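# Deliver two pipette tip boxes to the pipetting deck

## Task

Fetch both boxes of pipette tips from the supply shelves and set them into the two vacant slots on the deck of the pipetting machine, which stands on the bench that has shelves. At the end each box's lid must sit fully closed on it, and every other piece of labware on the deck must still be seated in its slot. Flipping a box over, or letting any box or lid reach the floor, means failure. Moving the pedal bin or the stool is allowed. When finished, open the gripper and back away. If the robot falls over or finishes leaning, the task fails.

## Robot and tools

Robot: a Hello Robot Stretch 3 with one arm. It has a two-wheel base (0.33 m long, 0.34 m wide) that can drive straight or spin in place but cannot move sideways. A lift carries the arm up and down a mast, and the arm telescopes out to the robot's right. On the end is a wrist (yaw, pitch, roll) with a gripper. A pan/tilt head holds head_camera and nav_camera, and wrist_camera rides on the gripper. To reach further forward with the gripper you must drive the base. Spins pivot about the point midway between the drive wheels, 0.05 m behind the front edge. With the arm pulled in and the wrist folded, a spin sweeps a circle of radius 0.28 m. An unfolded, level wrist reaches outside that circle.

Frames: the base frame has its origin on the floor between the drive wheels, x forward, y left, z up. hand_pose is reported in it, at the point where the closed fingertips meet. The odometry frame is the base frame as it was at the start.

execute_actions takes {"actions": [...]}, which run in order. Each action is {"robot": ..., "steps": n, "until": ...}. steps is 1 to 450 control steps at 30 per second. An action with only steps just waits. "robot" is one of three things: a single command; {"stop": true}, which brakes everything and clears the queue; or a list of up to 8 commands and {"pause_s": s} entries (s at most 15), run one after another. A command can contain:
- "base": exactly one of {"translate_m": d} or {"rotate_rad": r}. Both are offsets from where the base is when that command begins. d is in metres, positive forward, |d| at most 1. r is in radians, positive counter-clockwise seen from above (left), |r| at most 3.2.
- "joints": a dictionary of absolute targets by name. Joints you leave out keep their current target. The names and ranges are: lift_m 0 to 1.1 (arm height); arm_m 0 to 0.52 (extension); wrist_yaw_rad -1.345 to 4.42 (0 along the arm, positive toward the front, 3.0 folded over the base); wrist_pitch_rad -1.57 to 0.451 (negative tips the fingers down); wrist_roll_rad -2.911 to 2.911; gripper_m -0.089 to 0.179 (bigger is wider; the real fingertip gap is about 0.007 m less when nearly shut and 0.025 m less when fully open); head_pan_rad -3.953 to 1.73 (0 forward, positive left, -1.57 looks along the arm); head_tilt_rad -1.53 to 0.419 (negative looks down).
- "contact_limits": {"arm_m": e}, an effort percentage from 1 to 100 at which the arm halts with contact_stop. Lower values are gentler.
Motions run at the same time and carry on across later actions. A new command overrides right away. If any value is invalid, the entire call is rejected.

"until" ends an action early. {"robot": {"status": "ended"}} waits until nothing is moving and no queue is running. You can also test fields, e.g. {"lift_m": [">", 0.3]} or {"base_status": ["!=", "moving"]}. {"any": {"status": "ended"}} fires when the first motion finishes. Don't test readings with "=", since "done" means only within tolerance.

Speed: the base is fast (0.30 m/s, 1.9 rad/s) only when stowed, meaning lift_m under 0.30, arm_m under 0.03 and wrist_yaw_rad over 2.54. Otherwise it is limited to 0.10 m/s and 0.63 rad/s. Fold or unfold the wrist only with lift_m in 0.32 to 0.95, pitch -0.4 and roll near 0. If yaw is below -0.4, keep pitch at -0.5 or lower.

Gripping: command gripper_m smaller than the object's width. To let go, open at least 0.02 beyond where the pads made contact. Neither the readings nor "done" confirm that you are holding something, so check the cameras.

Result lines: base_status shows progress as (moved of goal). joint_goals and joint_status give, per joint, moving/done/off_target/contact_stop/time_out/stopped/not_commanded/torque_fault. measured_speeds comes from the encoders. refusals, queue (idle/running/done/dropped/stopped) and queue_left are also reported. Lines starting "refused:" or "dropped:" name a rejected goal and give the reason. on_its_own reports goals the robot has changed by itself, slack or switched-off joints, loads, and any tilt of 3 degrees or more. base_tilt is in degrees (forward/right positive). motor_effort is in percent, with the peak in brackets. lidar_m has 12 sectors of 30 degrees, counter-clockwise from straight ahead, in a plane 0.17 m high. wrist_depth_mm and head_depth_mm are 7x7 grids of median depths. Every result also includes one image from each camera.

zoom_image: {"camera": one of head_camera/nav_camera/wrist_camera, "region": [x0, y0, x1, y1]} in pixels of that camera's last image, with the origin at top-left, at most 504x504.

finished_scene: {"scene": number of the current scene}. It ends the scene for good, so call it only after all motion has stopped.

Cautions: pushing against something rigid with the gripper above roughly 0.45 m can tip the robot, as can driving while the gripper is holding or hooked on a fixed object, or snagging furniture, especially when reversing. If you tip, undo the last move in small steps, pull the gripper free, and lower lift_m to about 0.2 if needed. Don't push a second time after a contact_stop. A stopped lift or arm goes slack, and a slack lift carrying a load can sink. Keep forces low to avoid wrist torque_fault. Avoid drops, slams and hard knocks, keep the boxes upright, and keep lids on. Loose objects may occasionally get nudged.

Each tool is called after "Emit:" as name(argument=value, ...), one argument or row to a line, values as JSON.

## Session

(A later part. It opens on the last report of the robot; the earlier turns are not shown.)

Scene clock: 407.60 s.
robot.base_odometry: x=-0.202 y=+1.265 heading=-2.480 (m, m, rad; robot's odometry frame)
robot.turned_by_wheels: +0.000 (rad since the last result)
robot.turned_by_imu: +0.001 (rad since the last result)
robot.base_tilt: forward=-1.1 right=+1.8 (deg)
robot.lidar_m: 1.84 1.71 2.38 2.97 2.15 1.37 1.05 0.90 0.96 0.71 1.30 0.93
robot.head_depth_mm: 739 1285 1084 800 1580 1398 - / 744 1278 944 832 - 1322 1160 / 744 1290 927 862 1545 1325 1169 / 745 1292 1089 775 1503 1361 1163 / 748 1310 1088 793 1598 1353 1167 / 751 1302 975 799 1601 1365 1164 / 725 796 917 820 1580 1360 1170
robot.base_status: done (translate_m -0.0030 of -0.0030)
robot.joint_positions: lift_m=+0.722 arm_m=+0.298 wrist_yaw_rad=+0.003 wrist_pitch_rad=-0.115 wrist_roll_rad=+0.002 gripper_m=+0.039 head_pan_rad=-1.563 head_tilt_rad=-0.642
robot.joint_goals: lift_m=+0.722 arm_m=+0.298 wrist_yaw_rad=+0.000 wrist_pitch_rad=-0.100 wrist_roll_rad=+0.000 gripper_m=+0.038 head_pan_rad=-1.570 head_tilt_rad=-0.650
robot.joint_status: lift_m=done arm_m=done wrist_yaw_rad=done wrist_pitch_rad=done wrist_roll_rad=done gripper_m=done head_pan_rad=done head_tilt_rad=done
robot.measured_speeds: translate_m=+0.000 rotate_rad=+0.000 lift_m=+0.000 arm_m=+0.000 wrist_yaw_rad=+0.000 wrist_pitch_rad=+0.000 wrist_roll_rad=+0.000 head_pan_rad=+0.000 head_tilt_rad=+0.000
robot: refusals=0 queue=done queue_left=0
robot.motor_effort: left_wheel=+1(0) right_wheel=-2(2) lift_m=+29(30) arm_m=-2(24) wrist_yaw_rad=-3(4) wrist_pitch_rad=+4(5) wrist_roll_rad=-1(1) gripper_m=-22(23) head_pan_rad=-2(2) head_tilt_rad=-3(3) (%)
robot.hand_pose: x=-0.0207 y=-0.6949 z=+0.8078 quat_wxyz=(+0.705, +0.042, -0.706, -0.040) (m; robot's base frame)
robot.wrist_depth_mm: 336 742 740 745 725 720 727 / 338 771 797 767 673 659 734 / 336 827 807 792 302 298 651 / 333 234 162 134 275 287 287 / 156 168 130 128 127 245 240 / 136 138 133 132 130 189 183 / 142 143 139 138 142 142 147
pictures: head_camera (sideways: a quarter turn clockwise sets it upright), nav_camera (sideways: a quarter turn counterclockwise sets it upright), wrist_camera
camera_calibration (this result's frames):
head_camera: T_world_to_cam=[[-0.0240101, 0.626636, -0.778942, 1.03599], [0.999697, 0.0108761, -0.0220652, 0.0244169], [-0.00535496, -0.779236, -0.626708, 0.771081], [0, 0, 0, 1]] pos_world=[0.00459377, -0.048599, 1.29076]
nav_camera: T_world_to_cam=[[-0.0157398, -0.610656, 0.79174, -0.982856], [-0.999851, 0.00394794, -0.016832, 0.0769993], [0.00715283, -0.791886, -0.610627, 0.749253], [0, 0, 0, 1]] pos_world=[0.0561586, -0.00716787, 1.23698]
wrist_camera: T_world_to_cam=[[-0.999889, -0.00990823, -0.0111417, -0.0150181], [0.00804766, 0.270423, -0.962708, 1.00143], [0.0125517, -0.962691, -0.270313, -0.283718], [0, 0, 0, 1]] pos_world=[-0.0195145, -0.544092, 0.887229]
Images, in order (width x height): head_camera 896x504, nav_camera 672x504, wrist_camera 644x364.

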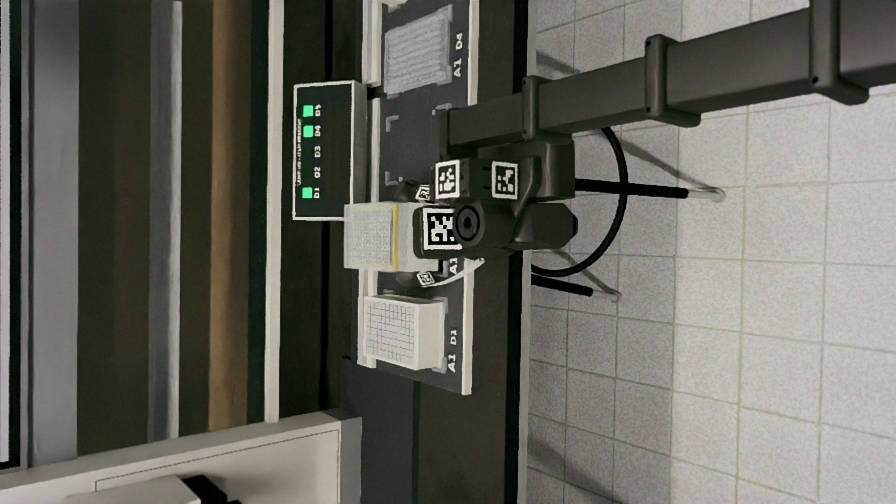

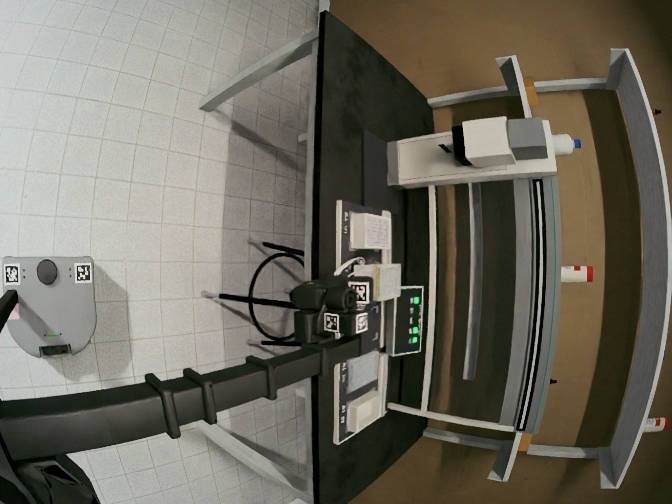

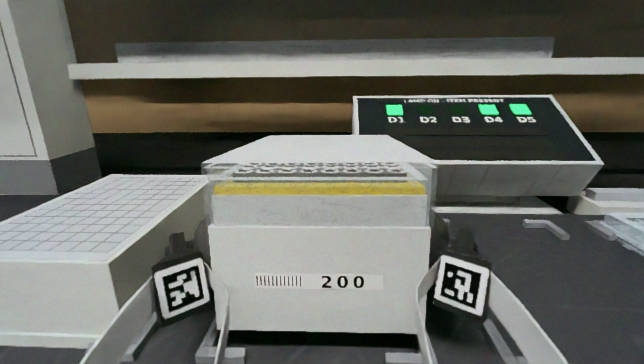

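Emit:
execute_actions(
  actions=[
    {"robot":[{"base":{"translate_m":0.002}},{"joints":{"lift_m":0.716}}],"steps":300,"until":{"robot":{"status":"ended"}}},
    {"steps":10},
  ],
)

Emit:
zoom_image(
  camera="wrist_camera",
  region=[150, 280, 500, 364],
)

Scene clock: 414.33 s.
robot.base_odometry: x=-0.204 y=+1.264 heading=-2.480 (m, m, rad; robot's odometry frame)
robot.turned_by_wheels: +0.000 (rad since the last result)
robot.turned_by_imu: +0.000 (rad since the last result)
robot.base_tilt: forward=-1.0 right=+1.8 (deg)
robot.lidar_m: 1.84 1.71 2.38 2.97 2.15 1.37 1.06 0.90 0.96 0.71 1.30 0.93
robot.head_depth_mm: 741 1284 1080 803 1587 1388 - / 738 1278 942 834 - 1330 1171 / 744 1285 923 846 1543 1323 1161 / 746 1294 1085 776 1493 1354 1161 / 746 1298 1092 798 1584 1369 1168 / 749 1294 968 805 1587 1358 1166 / 727 799 918 821 1570 1363 1171
robot.base_status: done (translate_m +0.0020 of +0.0020)
robot.joint_positions: lift_m=+0.716 arm_m=+0.298 wrist_yaw_rad=-0.002 wrist_pitch_rad=-0.115 wrist_roll_rad=+0.002 gripper_m=+0.039 head_pan_rad=-1.563 head_tilt_rad=-0.642
robot.joint_goals: lift_m=+0.716 arm_m=+0.298 wrist_yaw_rad=+0.000 wrist_pitch_rad=-0.100 wrist_roll_rad=+0.000 gripper_m=+0.038 head_pan_rad=-1.570 head_tilt_rad=-0.650
robot.joint_status: lift_m=done arm_m=done wrist_yaw_rad=done wrist_pitch_rad=done wrist_roll_rad=done gripper_m=done head_pan_rad=done head_tilt_rad=done
robot.measured_speeds: translate_m=+0.000 rotate_rad=+0.000 lift_m=+0.000 arm_m=+0.000 wrist_yaw_rad=+0.000 wrist_pitch_rad=+0.000 wrist_roll_rad=+0.000 head_pan_rad=+0.000 head_tilt_rad=+0.000
robot: refusals=0 queue=done queue_left=0
robot.motor_effort: left_wheel=+0(5) right_wheel=+1(7) lift_m=+27(29) arm_m=+5(5) wrist_yaw_rad=+1(3) wrist_pitch_rad=+5(5) wrist_roll_rad=-1(1) gripper_m=-22(22) head_pan_rad=-2(2) head_tilt_rad=-3(3) (%)
robot.hand_pose: x=-0.0219 y=-0.6944 z=+0.8018 quat_wxyz=(+0.705, +0.040, -0.707, -0.041) (m; robot's base frame)
robot.wrist_depth_mm: 334 750 728 728 707 714 709 / 335 807 794 767 333 328 730 / 333 812 793 754 297 294 612 / 329 215 152 132 150 294 295 / 145 158 128 127 126 231 231 / 137 140 133 132 130 179 174 / 141 138 137 136 135 135 139
pictures: head_camera (sideways: a quarter turn clockwise sets it upright), nav_camera (sideways: a quarter turn counterclockwise sets it upright), wrist_camera
camera_calibration (this result's frames):
head_camera: T_world_to_cam=[[-0.0240102, 0.626636, -0.778942, 1.03599], [0.999697, 0.0108762, -0.0220652, 0.0244169], [-0.00535487, -0.779236, -0.626707, 0.771081], [0, 0, 0, 1]] pos_world=[0.00459378, -0.048599, 1.29076]
nav_camera: T_world_to_cam=[[-0.0157397, -0.610656, 0.79174, -0.982856], [-0.999851, 0.00394781, -0.016832, 0.0769993], [0.00715293, -0.791886, -0.610626, 0.749252], [0, 0, 0, 1]] pos_world=[0.0561586, -0.00716788, 1.23698]
wrist_camera: T_world_to_cam=[[-0.999924, -0.00521673, -0.0111466, -0.013], [0.00932107, 0.270382, -0.962708, 0.995603], [0.00803601, -0.962739, -0.270313, -0.28499], [0, 0, 0, 1]] pos_world=[-0.0199889, -0.543632, 0.881294]
Images, in order (width x height): head_camera 896x504, nav_camera 672x504, wrist_camera 644x364.

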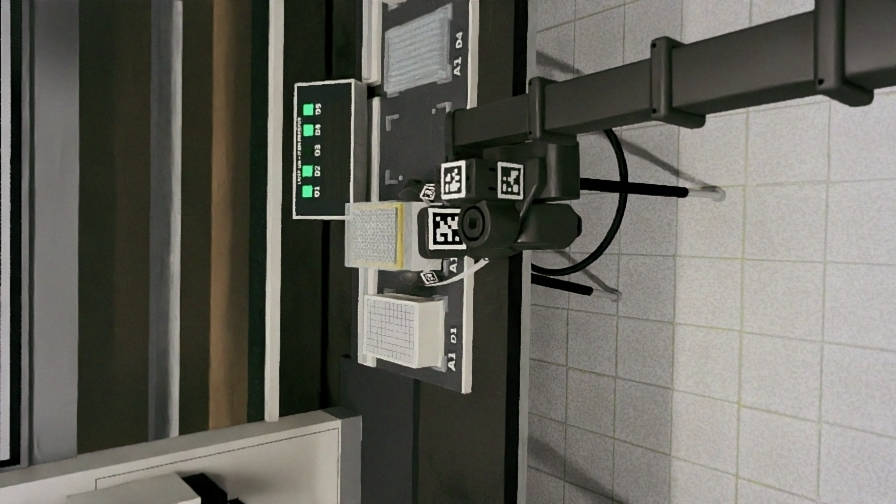

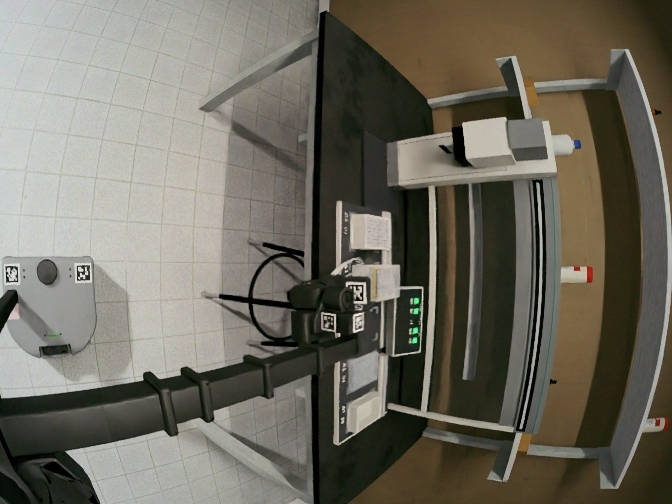

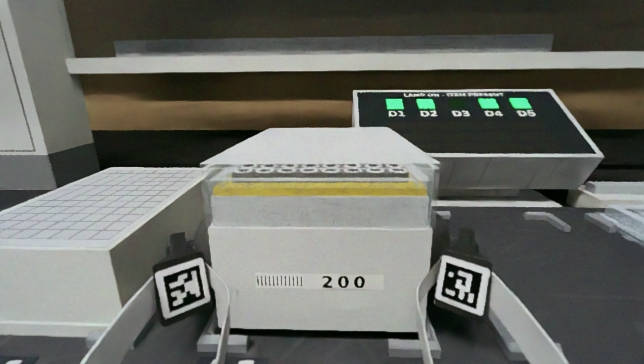

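Region (150, 280, 500, 364) of wrist_camera's 644x364 image, scaled by 1.440; it fills the top 121 rows of this view, and the rest is white.

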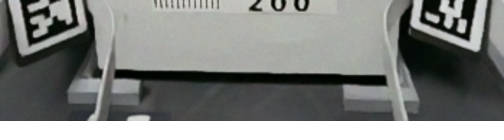

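Emit:
execute_actions(
  actions=[
    {"robot":[{"joints":{"gripper_m":0.118}},{"joints":{"lift_m":0.726}},{"joints":{"arm_m":0.2}}],"steps":300,"until":{"robot":{"status":"ended"}}},
    {"steps":5},
  ],
)

Scene clock: 421.07 s.
robot.base_odometry: x=-0.204 y=+1.264 heading=-2.480 (m, m, rad; robot's odometry frame)
robot.turned_by_wheels: +0.000 (rad since the last result)
robot.turned_by_imu: +0.001 (rad since the last result)
robot.base_tilt: forward=-1.2 right=+2.0 (deg)
robot.lidar_m: 1.84 1.71 2.38 2.97 2.15 1.37 1.06 0.90 0.96 0.71 1.30 0.93
robot.head_depth_mm: 739 1284 1091 801 1587 1394 - / 742 1290 943 801 - 1317 1167 / 742 1276 928 796 - 1308 1155 / 748 1292 1082 784 1499 1360 1164 / 748 1300 1085 790 1583 1362 1165 / 748 1295 972 804 1583 1354 1166 / 725 797 920 821 1589 1357 1167
robot.base_status: done (translate_m +0.0020 of +0.0020)
robot.joint_positions: lift_m=+0.726 arm_m=+0.200 wrist_yaw_rad=+0.000 wrist_pitch_rad=-0.120 wrist_roll_rad=+0.002 gripper_m=+0.118 head_pan_rad=-1.563 head_tilt_rad=-0.642
robot.joint_goals: lift_m=+0.726 arm_m=+0.200 wrist_yaw_rad=+0.000 wrist_pitch_rad=-0.100 wrist_roll_rad=+0.000 gripper_m=+0.118 head_pan_rad=-1.570 head_tilt_rad=-0.650
robot.joint_status: lift_m=done arm_m=done wrist_yaw_rad=done wrist_pitch_rad=done wrist_roll_rad=done gripper_m=done head_pan_rad=done head_tilt_rad=done
robot.measured_speeds: translate_m=+0.000 rotate_rad=+0.000 lift_m=+0.000 arm_m=+0.000 wrist_yaw_rad=+0.000 wrist_pitch_rad=+0.000 wrist_roll_rad=+0.000 head_pan_rad=+0.000 head_tilt_rad=+0.000
robot: refusals=0 queue=done queue_left=0
robot.motor_effort: left_wheel=+0(0) right_wheel=+2(1) lift_m=+43(45) arm_m=-6(3) wrist_yaw_rad=-1(1) wrist_pitch_rad=+6(6) wrist_roll_rad=-1(1) gripper_m=+0(91) head_pan_rad=-1(2) head_tilt_rad=-3(3) (%)
robot.hand_pose: x=-0.0214 y=-0.5968 z=+0.8098 quat_wxyz=(+0.705, +0.043, -0.706, -0.043) (m; robot's base frame)
robot.wrist_depth_mm: 378 826 821 820 811 800 799 / 394 438 888 884 769 820 831 / 411 470 792 313 377 388 756 / 382 239 285 221 350 366 362 / 278 234 235 228 238 253 248 / 202 200 199 199 194 195 188 / 176 163 168 166 167 164 166
pictures: head_camera (sideways: a quarter turn clockwise sets it upright), nav_camera (sideways: a quarter turn counterclockwise sets it upright), wrist_camera
camera_calibration (this result's frames):
head_camera: T_world_to_cam=[[-0.0240099, 0.626636, -0.778942, 1.03599], [0.999697, 0.0108758, -0.0220652, 0.0244169], [-0.00535524, -0.779236, -0.626707, 0.771081], [0, 0, 0, 1]] pos_world=[0.00459375, -0.048599, 1.29076]
nav_camera: T_world_to_cam=[[-0.01574, -0.610656, 0.79174, -0.982856], [-0.999851, 0.00394829, -0.016832, 0.0769993], [0.00715255, -0.791886, -0.610627, 0.749252], [0, 0, 0, 1]] pos_world=[0.0561586, -0.0071679, 1.23698]
wrist_camera: T_world_to_cam=[[-0.999913, -0.0070763, -0.0111705, -0.0130085], [0.00878357, 0.276028, -0.96111, 0.978927], [0.00988446, -0.961124, -0.275941, -0.183347], [0, 0, 0, 1]] pos_world=[-0.0197935, -0.446522, 0.890118]
Images, in order (width x height): head_camera 896x504, nav_camera 672x504, wrist_camera 644x364.

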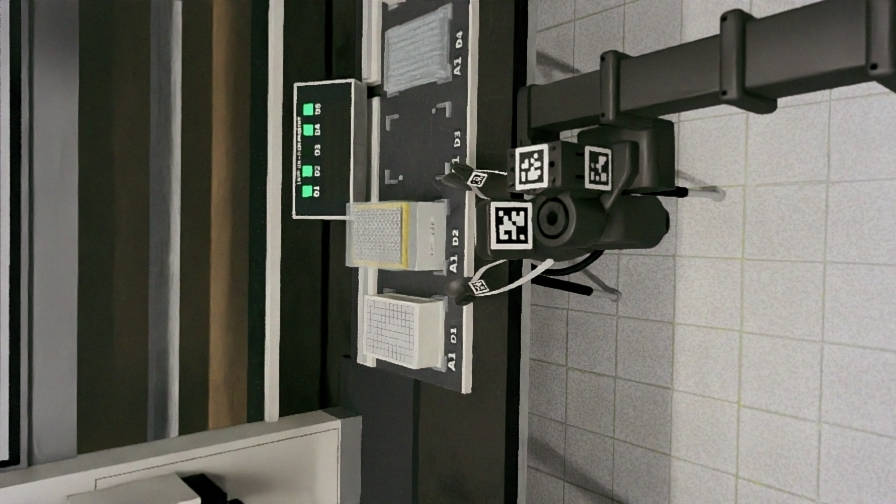

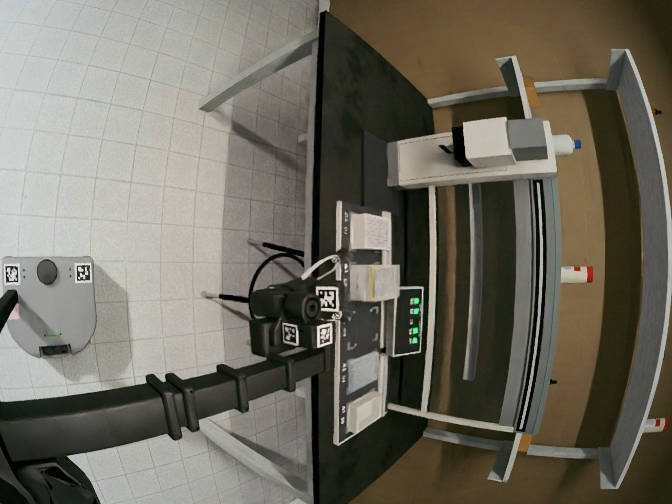

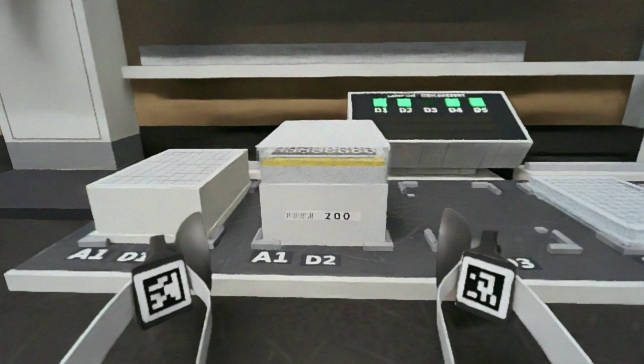

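Emit:
execute_actions(
  actions=[
    {"robot":[{"joints":{"arm_m":0.0}},{"base":{"rotate_rad":-0.32}},{"base":{"translate_m":-0.62},"joints":{"lift_m":0.56,"wrist_pitch_rad":-0.22,"gripper_m":0.17,"head_pan_rad":-1.5,"head_tilt_rad":-0.9}},{"base":{"rotate_rad":-1.245}},{"joints":{"arm_m":0.2,"lift_m":0.54}}],"steps":450,"until":{"robot":{"status":"ended"}}},
    {"steps":300,"until":{"robot":{"status":"ended"}}},
  ],
)

Scene clock: 459.00 s.
robot.base_odometry: x=+0.381 y=+1.472 heading=+2.239 (m, m, rad; robot's odometry frame)
robot.turned_by_wheels: -1.565 (rad since the last result)
robot.turned_by_imu: -1.573 (rad since the last result)
robot.base_tilt: forward=-1.1 right=+2.0 (deg)
robot.lidar_m: 0.78 1.01 1.52 2.25 2.32 2.87 2.81 0.82 0.89 0.59 0.49 1.40
robot.head_depth_mm: 610 502 1055 923 1267 1229 1094 / 634 501 1053 922 1294 1257 - / 634 501 1067 938 1252 1234 1144 / 609 502 1075 918 1272 1219 1130 / 610 502 899 880 1250 1222 1106 / 495 494 593 1486 1386 1228 1102 / 403 987 1273 1555 1387 1232 1097
robot.base_status: done (rotate_rad -1.2448 of -1.2450)
robot.joint_positions: lift_m=+0.540 arm_m=+0.200 wrist_yaw_rad=+0.000 wrist_pitch_rad=-0.235 wrist_roll_rad=+0.002 gripper_m=+0.170 head_pan_rad=-1.507 head_tilt_rad=-0.889
robot.joint_goals: lift_m=+0.540 arm_m=+0.200 wrist_yaw_rad=+0.000 wrist_pitch_rad=-0.220 wrist_roll_rad=+0.000 gripper_m=+0.170 head_pan_rad=-1.500 head_tilt_rad=-0.900
robot.joint_status: lift_m=done arm_m=done wrist_yaw_rad=done wrist_pitch_rad=done wrist_roll_rad=done gripper_m=done head_pan_rad=done head_tilt_rad=done
robot.measured_speeds: translate_m=+0.000 rotate_rad=+0.000 lift_m=+0.000 arm_m=+0.000 wrist_yaw_rad=+0.000 wrist_pitch_rad=+0.000 wrist_roll_rad=+0.000 head_pan_rad=+0.000 head_tilt_rad=+0.000
robot: refusals=0 queue=done queue_left=0
robot.motor_effort: left_wheel=+4(9) right_wheel=-4(10) lift_m=+31(42) arm_m=+5(4) wrist_yaw_rad=+0(0) wrist_pitch_rad=+5(7) wrist_roll_rad=-1(1) gripper_m=+0(95) head_pan_rad=+4(9) head_tilt_rad=-4(19) (%)
robot.hand_pose: x=-0.0214 y=-0.5882 z=+0.5959 quat_wxyz=(+0.702, +0.083, -0.703, -0.083) (m; robot's base frame)
robot.wrist_depth_mm: 206 288 420 422 412 412 403 / 207 290 440 448 441 433 433 / 208 290 465 468 468 460 463 / 206 292 359 224 377 375 374 / 207 271 257 202 280 286 278 / 198 226 216 215 222 224 223 / 182 185 188 188 186 186 179
pictures: head_camera (sideways: a quarter turn clockwise sets it upright), nav_camera (sideways: a quarter turn counterclockwise sets it upright), wrist_camera
camera_calibration (this result's frames):
head_camera: T_world_to_cam=[[-0.0700674, 0.794965, -0.602596, 0.806463], [0.997173, 0.0722567, -0.0206237, 0.0225488], [0.0271465, -0.602337, -0.79778, 0.993371], [0, 0, 0, 1]] pos_world=[0.00705519, -0.0443951, 1.27893]
nav_camera: T_world_to_cam=[[0.0297136, -0.784846, 0.618978, -0.75799], [-0.998735, -0.0484461, -0.0134847, 0.0726298], [0.0405705, -0.617794, -0.785292, 0.97622], [0, 0, 0, 1]] pos_world=[0.0554548, 0.0117162, 1.23678]
wrist_camera: T_world_to_cam=[[-0.999915, -0.00549831, -0.0118603, -0.0140641], [0.0088419, 0.383808, -0.92337, 0.81192], [0.00962905, -0.923396, -0.383727, -0.147692], [0, 0, 0, 1]] pos_world=[-0.0198197, -0.448077, 0.692863]
Images, in order (width x height): head_camera 896x504, nav_camera 672x504, wrist_camera 644x364.

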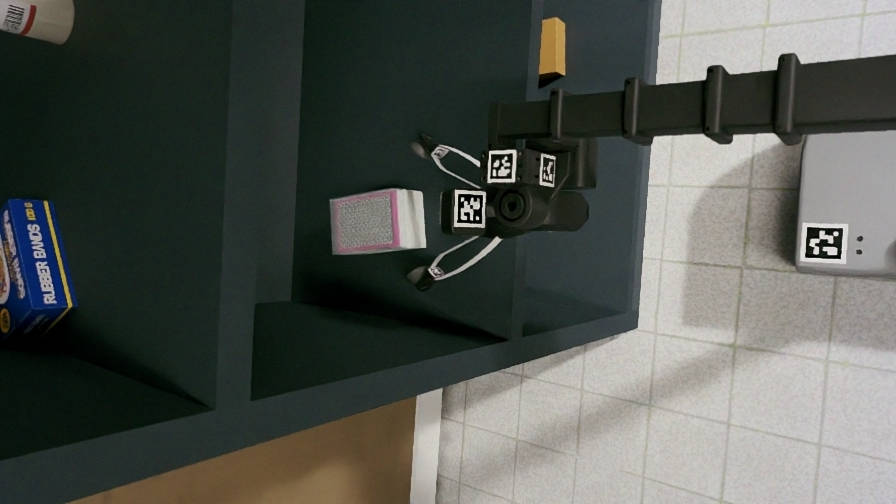

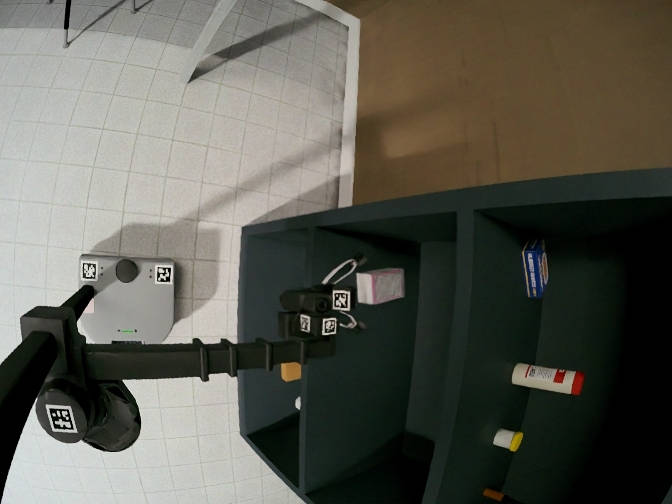

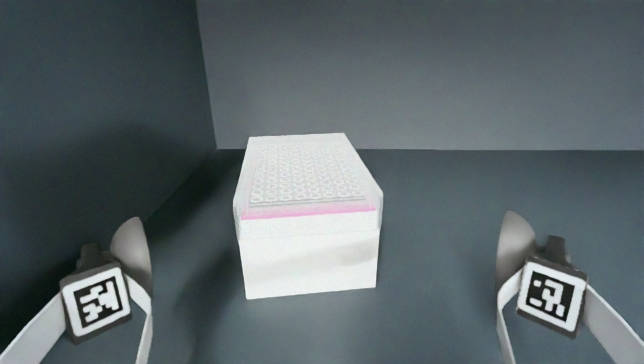

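Emit:
execute_actions(
  actions=[
    {"robot":[{"base":{"translate_m":-0.018},"joints":{"wrist_yaw_rad":0.12,"lift_m":0.51}},{"joints":{"arm_m":0.272}},{"joints":{"gripper_m":0.04}}],"steps":450,"until":{"robot":{"status":"ended"}}},
    {"steps":5},
  ],
)

Scene clock: 467.53 s.
robot.base_odometry: x=+0.392 y=+1.458 heading=+2.239 (m, m, rad; robot's odometry frame)
robot.turned_by_wheels: +0.000 (rad since the last result)
robot.turned_by_imu: +0.001 (rad since the last result)
robot.base_tilt: forward=-1.0 right=+2.0 (deg)
robot.lidar_m: 0.79 1.03 1.54 2.25 2.32 2.85 2.79 0.81 0.88 0.66 0.50 1.40
robot.head_depth_mm: 598 501 1052 922 1265 1232 1097 / 633 502 1062 943 1277 - - / 634 501 1060 950 1273 1224 1132 / 614 502 1073 899 1286 1233 1134 / 608 504 1005 902 1198 1219 1099 / 556 503 619 808 1396 1217 1102 / 417 471 1284 1543 1389 1223 1103
robot.base_status: done (translate_m -0.0180 of -0.0180)
robot.joint_positions: lift_m=+0.510 arm_m=+0.272 wrist_yaw_rad=+0.121 wrist_pitch_rad=-0.235 wrist_roll_rad=+0.002 gripper_m=+0.041 head_pan_rad=-1.507 head_tilt_rad=-0.889
robot.joint_goals: lift_m=+0.510 arm_m=+0.272 wrist_yaw_rad=+0.120 wrist_pitch_rad=-0.220 wrist_roll_rad=+0.000 gripper_m=+0.040 head_pan_rad=-1.500 head_tilt_rad=-0.900
robot.joint_status: lift_m=done arm_m=done wrist_yaw_rad=done wrist_pitch_rad=done wrist_roll_rad=done gripper_m=done head_pan_rad=done head_tilt_rad=done
robot.measured_speeds: translate_m=+0.000 rotate_rad=+0.000 lift_m=+0.000 arm_m=+0.000 wrist_yaw_rad=+0.000 wrist_pitch_rad=+0.000 wrist_roll_rad=+0.000 head_pan_rad=+0.000 head_tilt_rad=+0.000
robot: refusals=0 queue=done queue_left=0
robot.motor_effort: left_wheel=+4(6) right_wheel=-4(10) lift_m=+30(31) arm_m=+5(7) wrist_yaw_rad=-1(1) wrist_pitch_rad=+4(5) wrist_roll_rad=-1(1) gripper_m=-22(100) head_pan_rad=+2(2) head_tilt_rad=-4(3) (%)
robot.hand_pose: x=+0.0079 y=-0.6585 z=+0.5659 quat_wxyz=(+0.705, +0.125, -0.696, -0.041) (m; robot's base frame)
robot.wrist_depth_mm: 186 244 362 359 339 331 316 / 190 249 382 378 365 349 335 / 192 251 379 393 383 377 355 / 193 253 290 152 283 301 302 / 196 231 127 127 126 227 225 / 183 190 131 131 132 181 181 / 153 152 143 142 144 151 150
pictures: head_camera (sideways: a quarter turn clockwise sets it upright), nav_camera (sideways: a quarter turn counterclockwise sets it upright), wrist_camera
camera_calibration (this result's frames):
head_camera: T_world_to_cam=[[-0.0701301, 0.794959, -0.602595, 0.806464], [0.997167, 0.0723354, -0.0206237, 0.0225488], [0.027194, -0.602335, -0.79778, 0.993371], [0, 0, 0, 1]] pos_world=[0.00705869, -0.044395, 1.27893]
nav_camera: T_world_to_cam=[[0.0297755, -0.784844, 0.618978, -0.75799], [-0.998731, -0.0485249, -0.0134847, 0.0726297], [0.0406192, -0.617791, -0.785293, 0.97622], [0, 0, 0, 1]] pos_world=[0.0554539, 0.0117201, 1.23678]
wrist_camera: T_world_to_cam=[[-0.991951, -0.126065, -0.01186, -0.0648745], [-0.0375468, 0.382299, -0.923276, 0.810186], [0.120927, -0.915399, -0.383955, -0.219828], [0, 0, 0, 1]] pos_world=[-0.0073493, -0.519142, 0.662852]
Images, in order (width x height): head_camera 896x504, nav_camera 672x504, wrist_camera 644x364.

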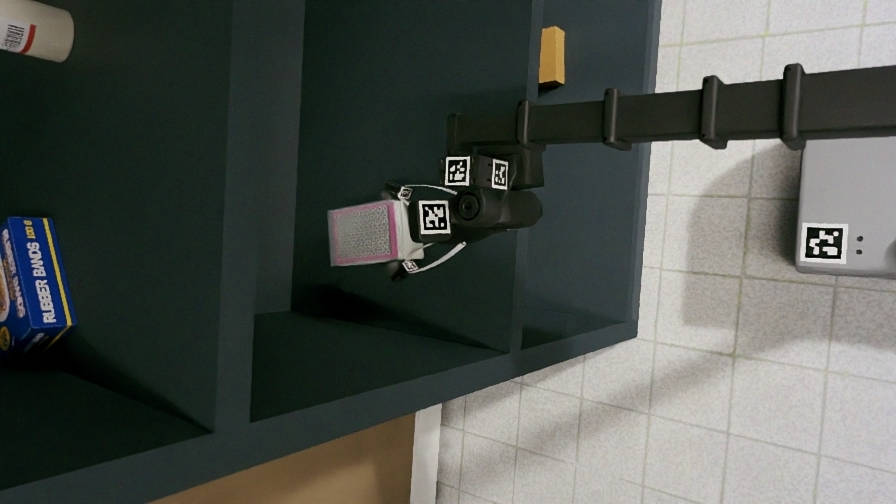

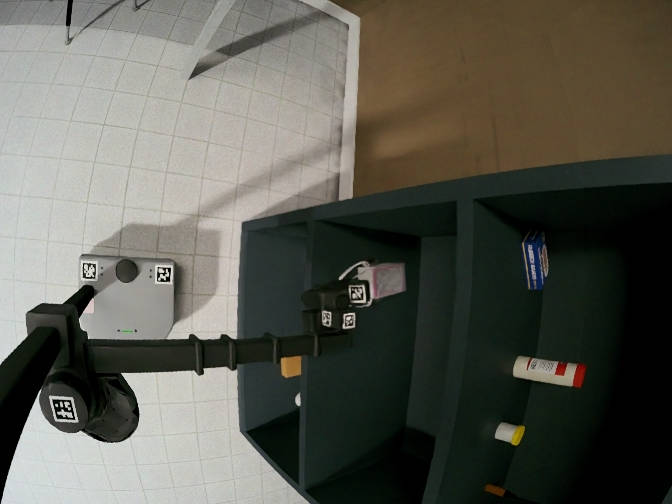

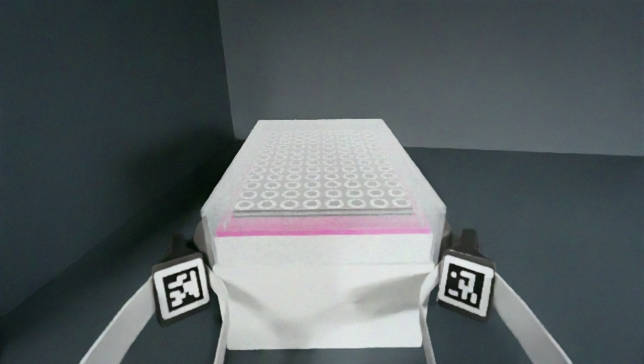

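Emit:
execute_actions(
  actions=[
    {"robot":[{"joints":{"lift_m":0.52,"wrist_yaw_rad":0.0}},{"joints":{"arm_m":0.076,"head_tilt_rad":-1.0}},{"joints":{"lift_m":0.512}},{"joints":{"gripper_m":0.17}},{"joints":{"wrist_pitch_rad":0.0}},{"joints":{"lift_m":0.455}},{"joints":{"wrist_pitch_rad":0.27}},{"joints":{"lift_m":0.395}}],"steps":450,"until":{"robot":{"status":"ended"}}},
  ],
)

Scene clock: 481.10 s.
robot.base_odometry: x=+0.392 y=+1.458 heading=+2.239 (m, m, rad; robot's odometry frame)
robot.turned_by_wheels: +0.000 (rad since the last result)
robot.turned_by_imu: +0.002 (rad since the last result)
robot.base_tilt: forward=-1.1 right=+2.0 (deg)
robot.lidar_m: 0.79 1.03 1.53 2.25 2.33 2.86 2.79 0.81 0.88 0.66 0.50 1.40
robot.head_depth_mm: 507 999 977 885 1288 1198 1099 / 507 1011 978 891 1286 1207 - / 508 1024 974 879 1289 1218 - / 509 1036 973 893 1285 1218 - / 506 779 938 908 1288 1202 1092 / 496 539 671 1441 1330 1199 1097 / 431 543 1432 1488 1332 1192 1092
robot.base_status: done (translate_m -0.0180 of -0.0180)
robot.joint_positions: lift_m=+0.395 arm_m=+0.076 wrist_yaw_rad=+0.000 wrist_pitch_rad=+0.246 wrist_roll_rad=+0.002 gripper_m=+0.170 head_pan_rad=-1.507 head_tilt_rad=-0.987
robot.joint_goals: lift_m=+0.395 arm_m=+0.076 wrist_yaw_rad=+0.000 wrist_pitch_rad=+0.270 wrist_roll_rad=+0.000 gripper_m=+0.170 head_pan_rad=-1.500 head_tilt_rad=-1.000
robot.joint_status: lift_m=done arm_m=done wrist_yaw_rad=done wrist_pitch_rad=done wrist_roll_rad=done gripper_m=done head_pan_rad=done head_tilt_rad=done
robot.measured_speeds: translate_m=+0.000 rotate_rad=+0.000 lift_m=+0.000 arm_m=+0.000 wrist_yaw_rad=+0.000 wrist_pitch_rad=+0.000 wrist_roll_rad=+0.000 head_pan_rad=+0.000 head_tilt_rad=+0.000
robot: refusals=0 queue=done queue_left=0
robot.motor_effort: left_wheel=+5(5) right_wheel=-4(5) lift_m=+31(47) arm_m=-6(9) wrist_yaw_rad=+0(6) wrist_pitch_rad=+8(9) wrist_roll_rad=-1(1) gripper_m=+0(96) head_pan_rad=+3(3) head_tilt_rad=-5(14) (%)
robot.hand_pose: x=-0.0213 y=-0.4757 z=+0.5729 quat_wxyz=(+0.701, -0.086, -0.702, +0.087) (m; robot's base frame)
robot.wrist_depth_mm: 232 327 618 608 606 603 596 / 232 325 614 615 610 600 586 / 232 325 614 599 594 587 584 / 231 327 481 594 596 587 584 / 231 343 121 121 121 590 537 / 219 235 118 118 118 227 225 / - 147 118 117 118 143 140
pictures: head_camera (sideways: a quarter turn clockwise sets it upright), nav_camera (sideways: a quarter turn counterclockwise sets it upright), wrist_camera
camera_calibration (this result's frames):
head_camera: T_world_to_cam=[[-0.0736788, 0.850349, -0.521035, 0.70023], [0.99704, 0.0743247, -0.0196891, 0.0213303], [0.0219832, -0.520943, -0.853308, 1.06559], [0, 0, 0, 1]] pos_world=[0.00689996, -0.0419149, 1.27454]
nav_camera: T_world_to_cam=[[0.0334313, -0.841907, 0.538587, -0.653278], [-0.998811, -0.0472755, -0.0119016, 0.0705676], [0.035482, -0.537548, -0.842486, 1.05061], [0, 0, 0, 1]] pos_world=[0.055046, 0.018089, 1.23781]
wrist_camera: T_world_to_cam=[[-0.999909, -0.0108573, -0.00796625, -0.0183706], [0.00887549, -0.0864466, -0.996217, 0.565544], [0.0101276, -0.996197, 0.0865351, -0.35665], [0, 0, 0, 1]] pos_world=[-0.0197765, -0.306604, 0.594121]
Images, in order (width x height): head_camera 896x504, nav_camera 672x504, wrist_camera 644x364.

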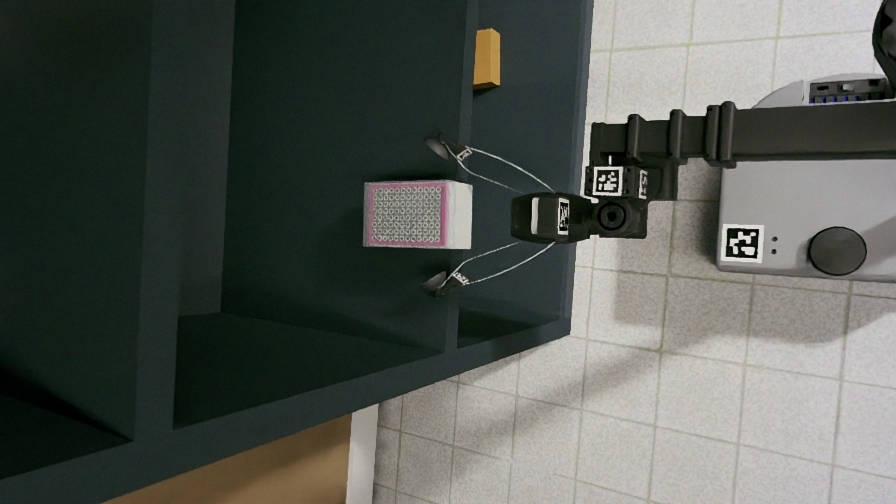

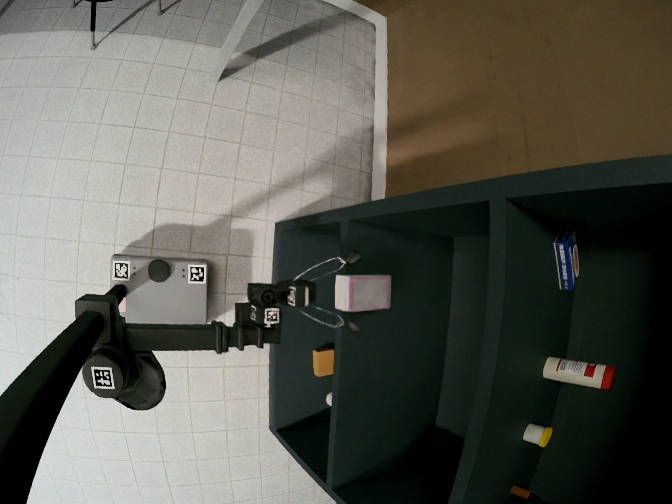

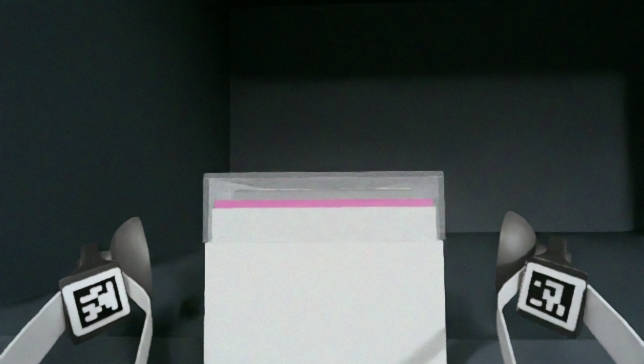

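Emit:
execute_actions(
  actions=[
    {"robot":[{"joints":{"arm_m":0.067,"lift_m":0.387}},{"joints":{"gripper_m":0.037}},{"pause_s":0.3},{"joints":{"lift_m":0.44}}],"steps":450,"until":{"robot":{"status":"ended"}}},
    {"steps":30},
  ],
)

Scene clock: 488.60 s.
robot.base_odometry: x=+0.392 y=+1.458 heading=+2.239 (m, m, rad; robot's odometry frame)
robot.turned_by_wheels: +0.000 (rad since the last result)
robot.turned_by_imu: +0.001 (rad since the last result)
robot.base_tilt: forward=-1.1 right=+2.0 (deg)
robot.lidar_m: 0.80 1.03 1.53 2.25 2.32 2.85 2.79 0.81 0.88 0.66 0.49 1.40
robot.head_depth_mm: 507 1010 974 887 1284 1193 1093 / 507 1009 980 893 1285 1206 - / 509 1023 978 880 1292 1218 - / 508 1035 977 907 1283 1218 - / 508 776 941 905 1277 1202 1094 / 496 540 672 1448 1327 1204 1096 / 432 543 1434 1485 1330 1205 1090
robot.base_status: done (translate_m -0.0180 of -0.0180)
robot.joint_positions: lift_m=+0.440 arm_m=+0.067 wrist_yaw_rad=+0.000 wrist_pitch_rad=+0.236 wrist_roll_rad=+0.002 gripper_m=+0.041 head_pan_rad=-1.507 head_tilt_rad=-0.987
robot.joint_goals: lift_m=+0.440 arm_m=+0.067 wrist_yaw_rad=+0.000 wrist_pitch_rad=+0.270 wrist_roll_rad=+0.000 gripper_m=+0.040 head_pan_rad=-1.500 head_tilt_rad=-1.000
robot.joint_status: lift_m=done arm_m=done wrist_yaw_rad=done wrist_pitch_rad=done wrist_roll_rad=done gripper_m=done head_pan_rad=done head_tilt_rad=done
robot.measured_speeds: translate_m=+0.000 rotate_rad=+0.000 lift_m=+0.000 arm_m=+0.000 wrist_yaw_rad=+0.000 wrist_pitch_rad=+0.000 wrist_roll_rad=+0.000 head_pan_rad=+0.000 head_tilt_rad=+0.000
robot: refusals=0 queue=done queue_left=0
robot.motor_effort: left_wheel=+4(5) right_wheel=-5(5) lift_m=+44(48) arm_m=-6(6) wrist_yaw_rad=-1(1) wrist_pitch_rad=+11(10) wrist_roll_rad=-1(1) gripper_m=-21(100) head_pan_rad=+4(2) head_tilt_rad=-5(4) (%)
robot.hand_pose: x=-0.0213 y=-0.4671 z=+0.6149 quat_wxyz=(+0.702, -0.083, -0.703, +0.083) (m; robot's base frame)
robot.wrist_depth_mm: 233 327 552 611 610 603 589 / 232 325 613 604 606 598 597 / 230 324 614 601 597 587 587 / 230 324 485 140 588 592 589 / 231 321 134 134 134 599 581 / 233 284 132 131 131 403 368 / 222 245 226 211 217 238 238
pictures: head_camera (sideways: a quarter turn clockwise sets it upright), nav_camera (sideways: a quarter turn counterclockwise sets it upright), wrist_camera
camera_calibration (this result's frames):
head_camera: T_world_to_cam=[[-0.073679, 0.850351, -0.521032, 0.700226], [0.99704, 0.0743249, -0.019689, 0.0213302], [0.021983, -0.52094, -0.85331, 1.06559], [0, 0, 0, 1]] pos_world=[0.00689996, -0.0419148, 1.27454]
nav_camera: T_world_to_cam=[[0.0334315, -0.841908, 0.538584, -0.653274], [-0.998811, -0.0472756, -0.0119015, 0.0705675], [0.0354819, -0.537546, -0.842488, 1.05061], [0, 0, 0, 1]] pos_world=[0.055046, 0.0180892, 1.23781]
wrist_camera: T_world_to_cam=[[-0.99991, -0.0106832, -0.00807079, -0.017821], [0.00886542, -0.0765538, -0.997026, 0.613218], [0.0100336, -0.997008, 0.0766416, -0.345985], [0, 0, 0, 1]] pos_world=[-0.0197844, -0.298196, 0.637768]
Images, in order (width x height): head_camera 896x504, nav_camera 672x504, wrist_camera 644x364.

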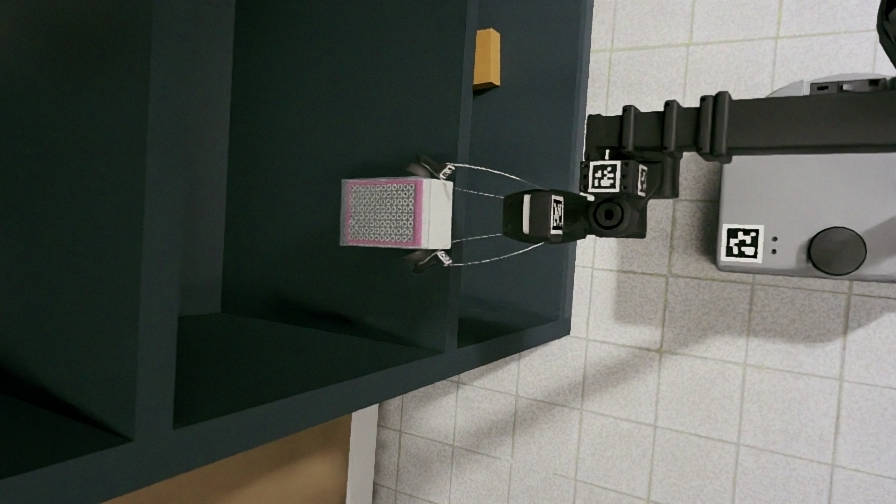

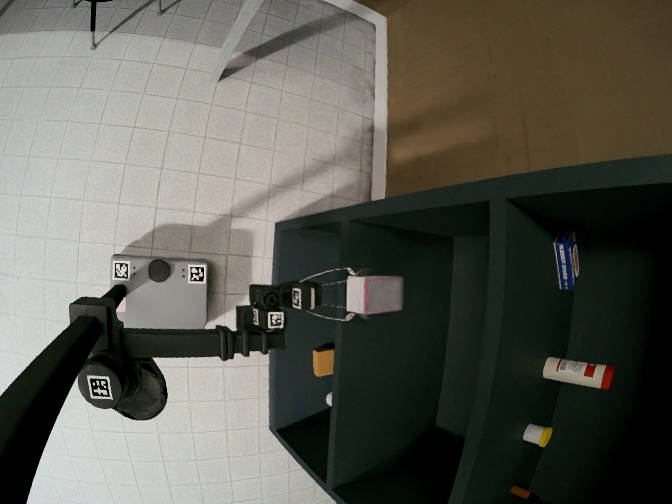

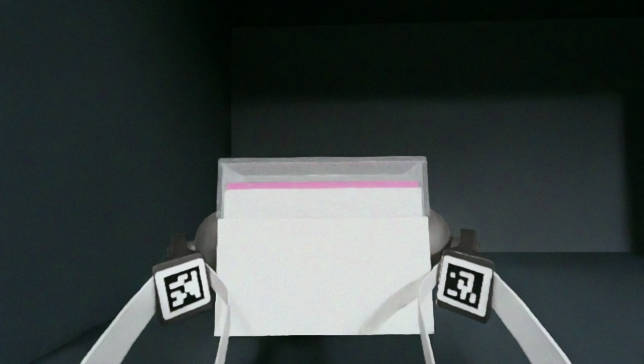

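Emit:
execute_actions(
  actions=[
    {"robot":[{"joints":{"arm_m":0.0},"base":{"translate_m":-0.15}},{"base":{"rotate_rad":0.905}},{"base":{"translate_m":0.595},"joints":{"lift_m":0.74,"head_pan_rad":-1.57,"head_tilt_rad":-0.65}},{"base":{"rotate_rad":0.659}},{"joints":{"arm_m":0.2,"wrist_pitch_rad":0.12,"wrist_yaw_rad":-0.035}}],"steps":450,"until":{"robot":{"status":"ended"}}},
    {"steps":300,"until":{"robot":{"status":"ended"}}},
  ],
)

Emit:
zoom_image(
  camera="wrist_camera",
  region=[70, 230, 574, 364],
)

Scene clock: 512.03 s.
robot.base_odometry: x=-0.110 y=+1.339 heading=-2.481 (m, m, rad; robot's odometry frame)
robot.turned_by_wheels: +1.564 (rad since the last result)
robot.turned_by_imu: +1.576 (rad since the last result)
robot.base_tilt: forward=-0.9 right=+2.0 (deg)
robot.lidar_m: 1.88 1.83 2.54 2.98 1.98 1.28 0.94 0.81 0.81 0.70 1.29 1.02
robot.head_depth_mm: 733 1263 973 782 1572 1417 - / 738 1291 1015 789 - 1314 1162 / 741 1288 916 769 - 1340 1157 / 743 1288 908 732 1479 1321 1163 / 742 1285 918 773 1512 1351 1158 / 748 1299 1011 782 1558 1355 1159 / 749 1287 953 788 1571 1343 1160
robot.base_status: done (rotate_rad +0.6588 of +0.6590)
robot.joint_positions: lift_m=+0.740 arm_m=+0.200 wrist_yaw_rad=-0.035 wrist_pitch_rad=+0.086 wrist_roll_rad=+0.002 gripper_m=+0.041 head_pan_rad=-1.563 head_tilt_rad=-0.655
robot.joint_goals: lift_m=+0.740 arm_m=+0.200 wrist_yaw_rad=-0.035 wrist_pitch_rad=+0.120 wrist_roll_rad=+0.000 gripper_m=+0.040 head_pan_rad=-1.570 head_tilt_rad=-0.650
robot.joint_status: lift_m=done arm_m=done wrist_yaw_rad=done wrist_pitch_rad=done wrist_roll_rad=done gripper_m=done head_pan_rad=done head_tilt_rad=done
robot.measured_speeds: translate_m=+0.000 rotate_rad=+0.000 lift_m=+0.000 arm_m=+0.000 wrist_yaw_rad=+0.000 wrist_pitch_rad=+0.000 wrist_roll_rad=+0.000 head_pan_rad=+0.000 head_tilt_rad=+0.000
robot: refusals=0 queue=done queue_left=0
robot.motor_effort: left_wheel=-2(7) right_wheel=+4(9) lift_m=+45(47) arm_m=+5(4) wrist_yaw_rad=+0(2) wrist_pitch_rad=+10(12) wrist_roll_rad=-1(1) gripper_m=-22(21) head_pan_rad=-2(9) head_tilt_rad=+2(19) (%)
robot.hand_pose: x=-0.0303 y=-0.6018 z=+0.8764 quat_wxyz=(+0.706, -0.042, -0.706, +0.018) (m; robot's base frame)
robot.wrist_depth_mm: 715 750 779 767 775 777 669 / 883 864 869 877 866 887 869 / 884 894 870 882 887 870 861 / 920 904 913 140 453 932 909 / 521 612 135 135 134 528 582 / 258 228 132 132 131 319 313 / 237 224 233 232 235 258 229
pictures: head_camera (sideways: a quarter turn clockwise sets it upright), nav_camera (sideways: a quarter turn counterclockwise sets it upright), wrist_camera
camera_calibration (this result's frames):
head_camera: T_world_to_cam=[[-0.024096, 0.636604, -0.770815, 1.02539], [0.999695, 0.011174, -0.0220224, 0.0243609], [-0.00540648, -0.77111, -0.636679, 0.784052], [0, 0, 0, 1]] pos_world=[0.00459333, -0.0484517, 1.29012]
nav_camera: T_world_to_cam=[[-0.0156529, -0.62079, 0.783821, -0.972534], [-0.999852, 0.00414919, -0.0166808, 0.0768022], [0.00710308, -0.783966, -0.620763, 0.762439], [0, 0, 0, 1]] pos_world=[0.0561523, -0.00633142, 1.23687]
wrist_camera: T_world_to_cam=[[-0.999627, 0.0255755, -0.00954549, -0.00301742], [0.0113937, 0.0731217, -0.997258, 0.95402], [-0.0248073, -0.996995, -0.0733858, -0.36986], [0, 0, 0, 1]] pos_world=[-0.0230613, -0.438431, 0.924233]
Images, in order (width x height): head_camera 896x504, nav_camera 672x504, wrist_camera 644x364.

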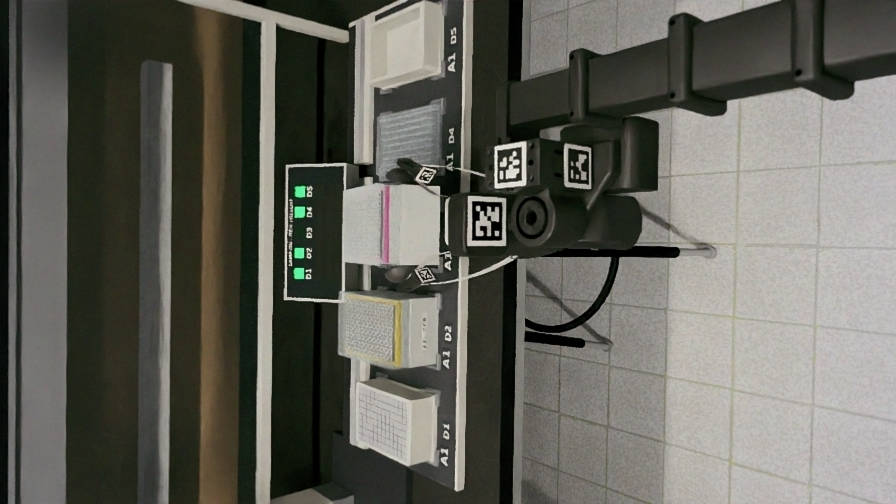

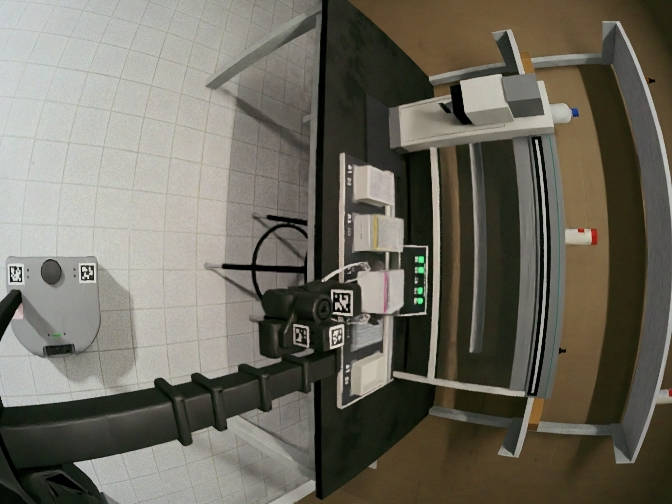

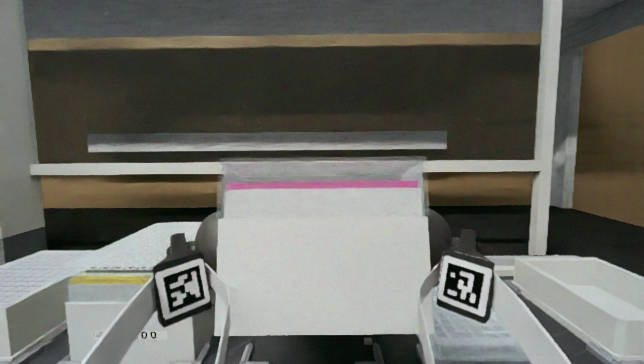

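Region (70, 230, 574, 364) of wrist_camera's 644x364 image, scaled by 1.000; it fills the top 134 rows of this view, and the rest is white.

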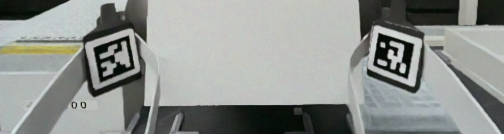

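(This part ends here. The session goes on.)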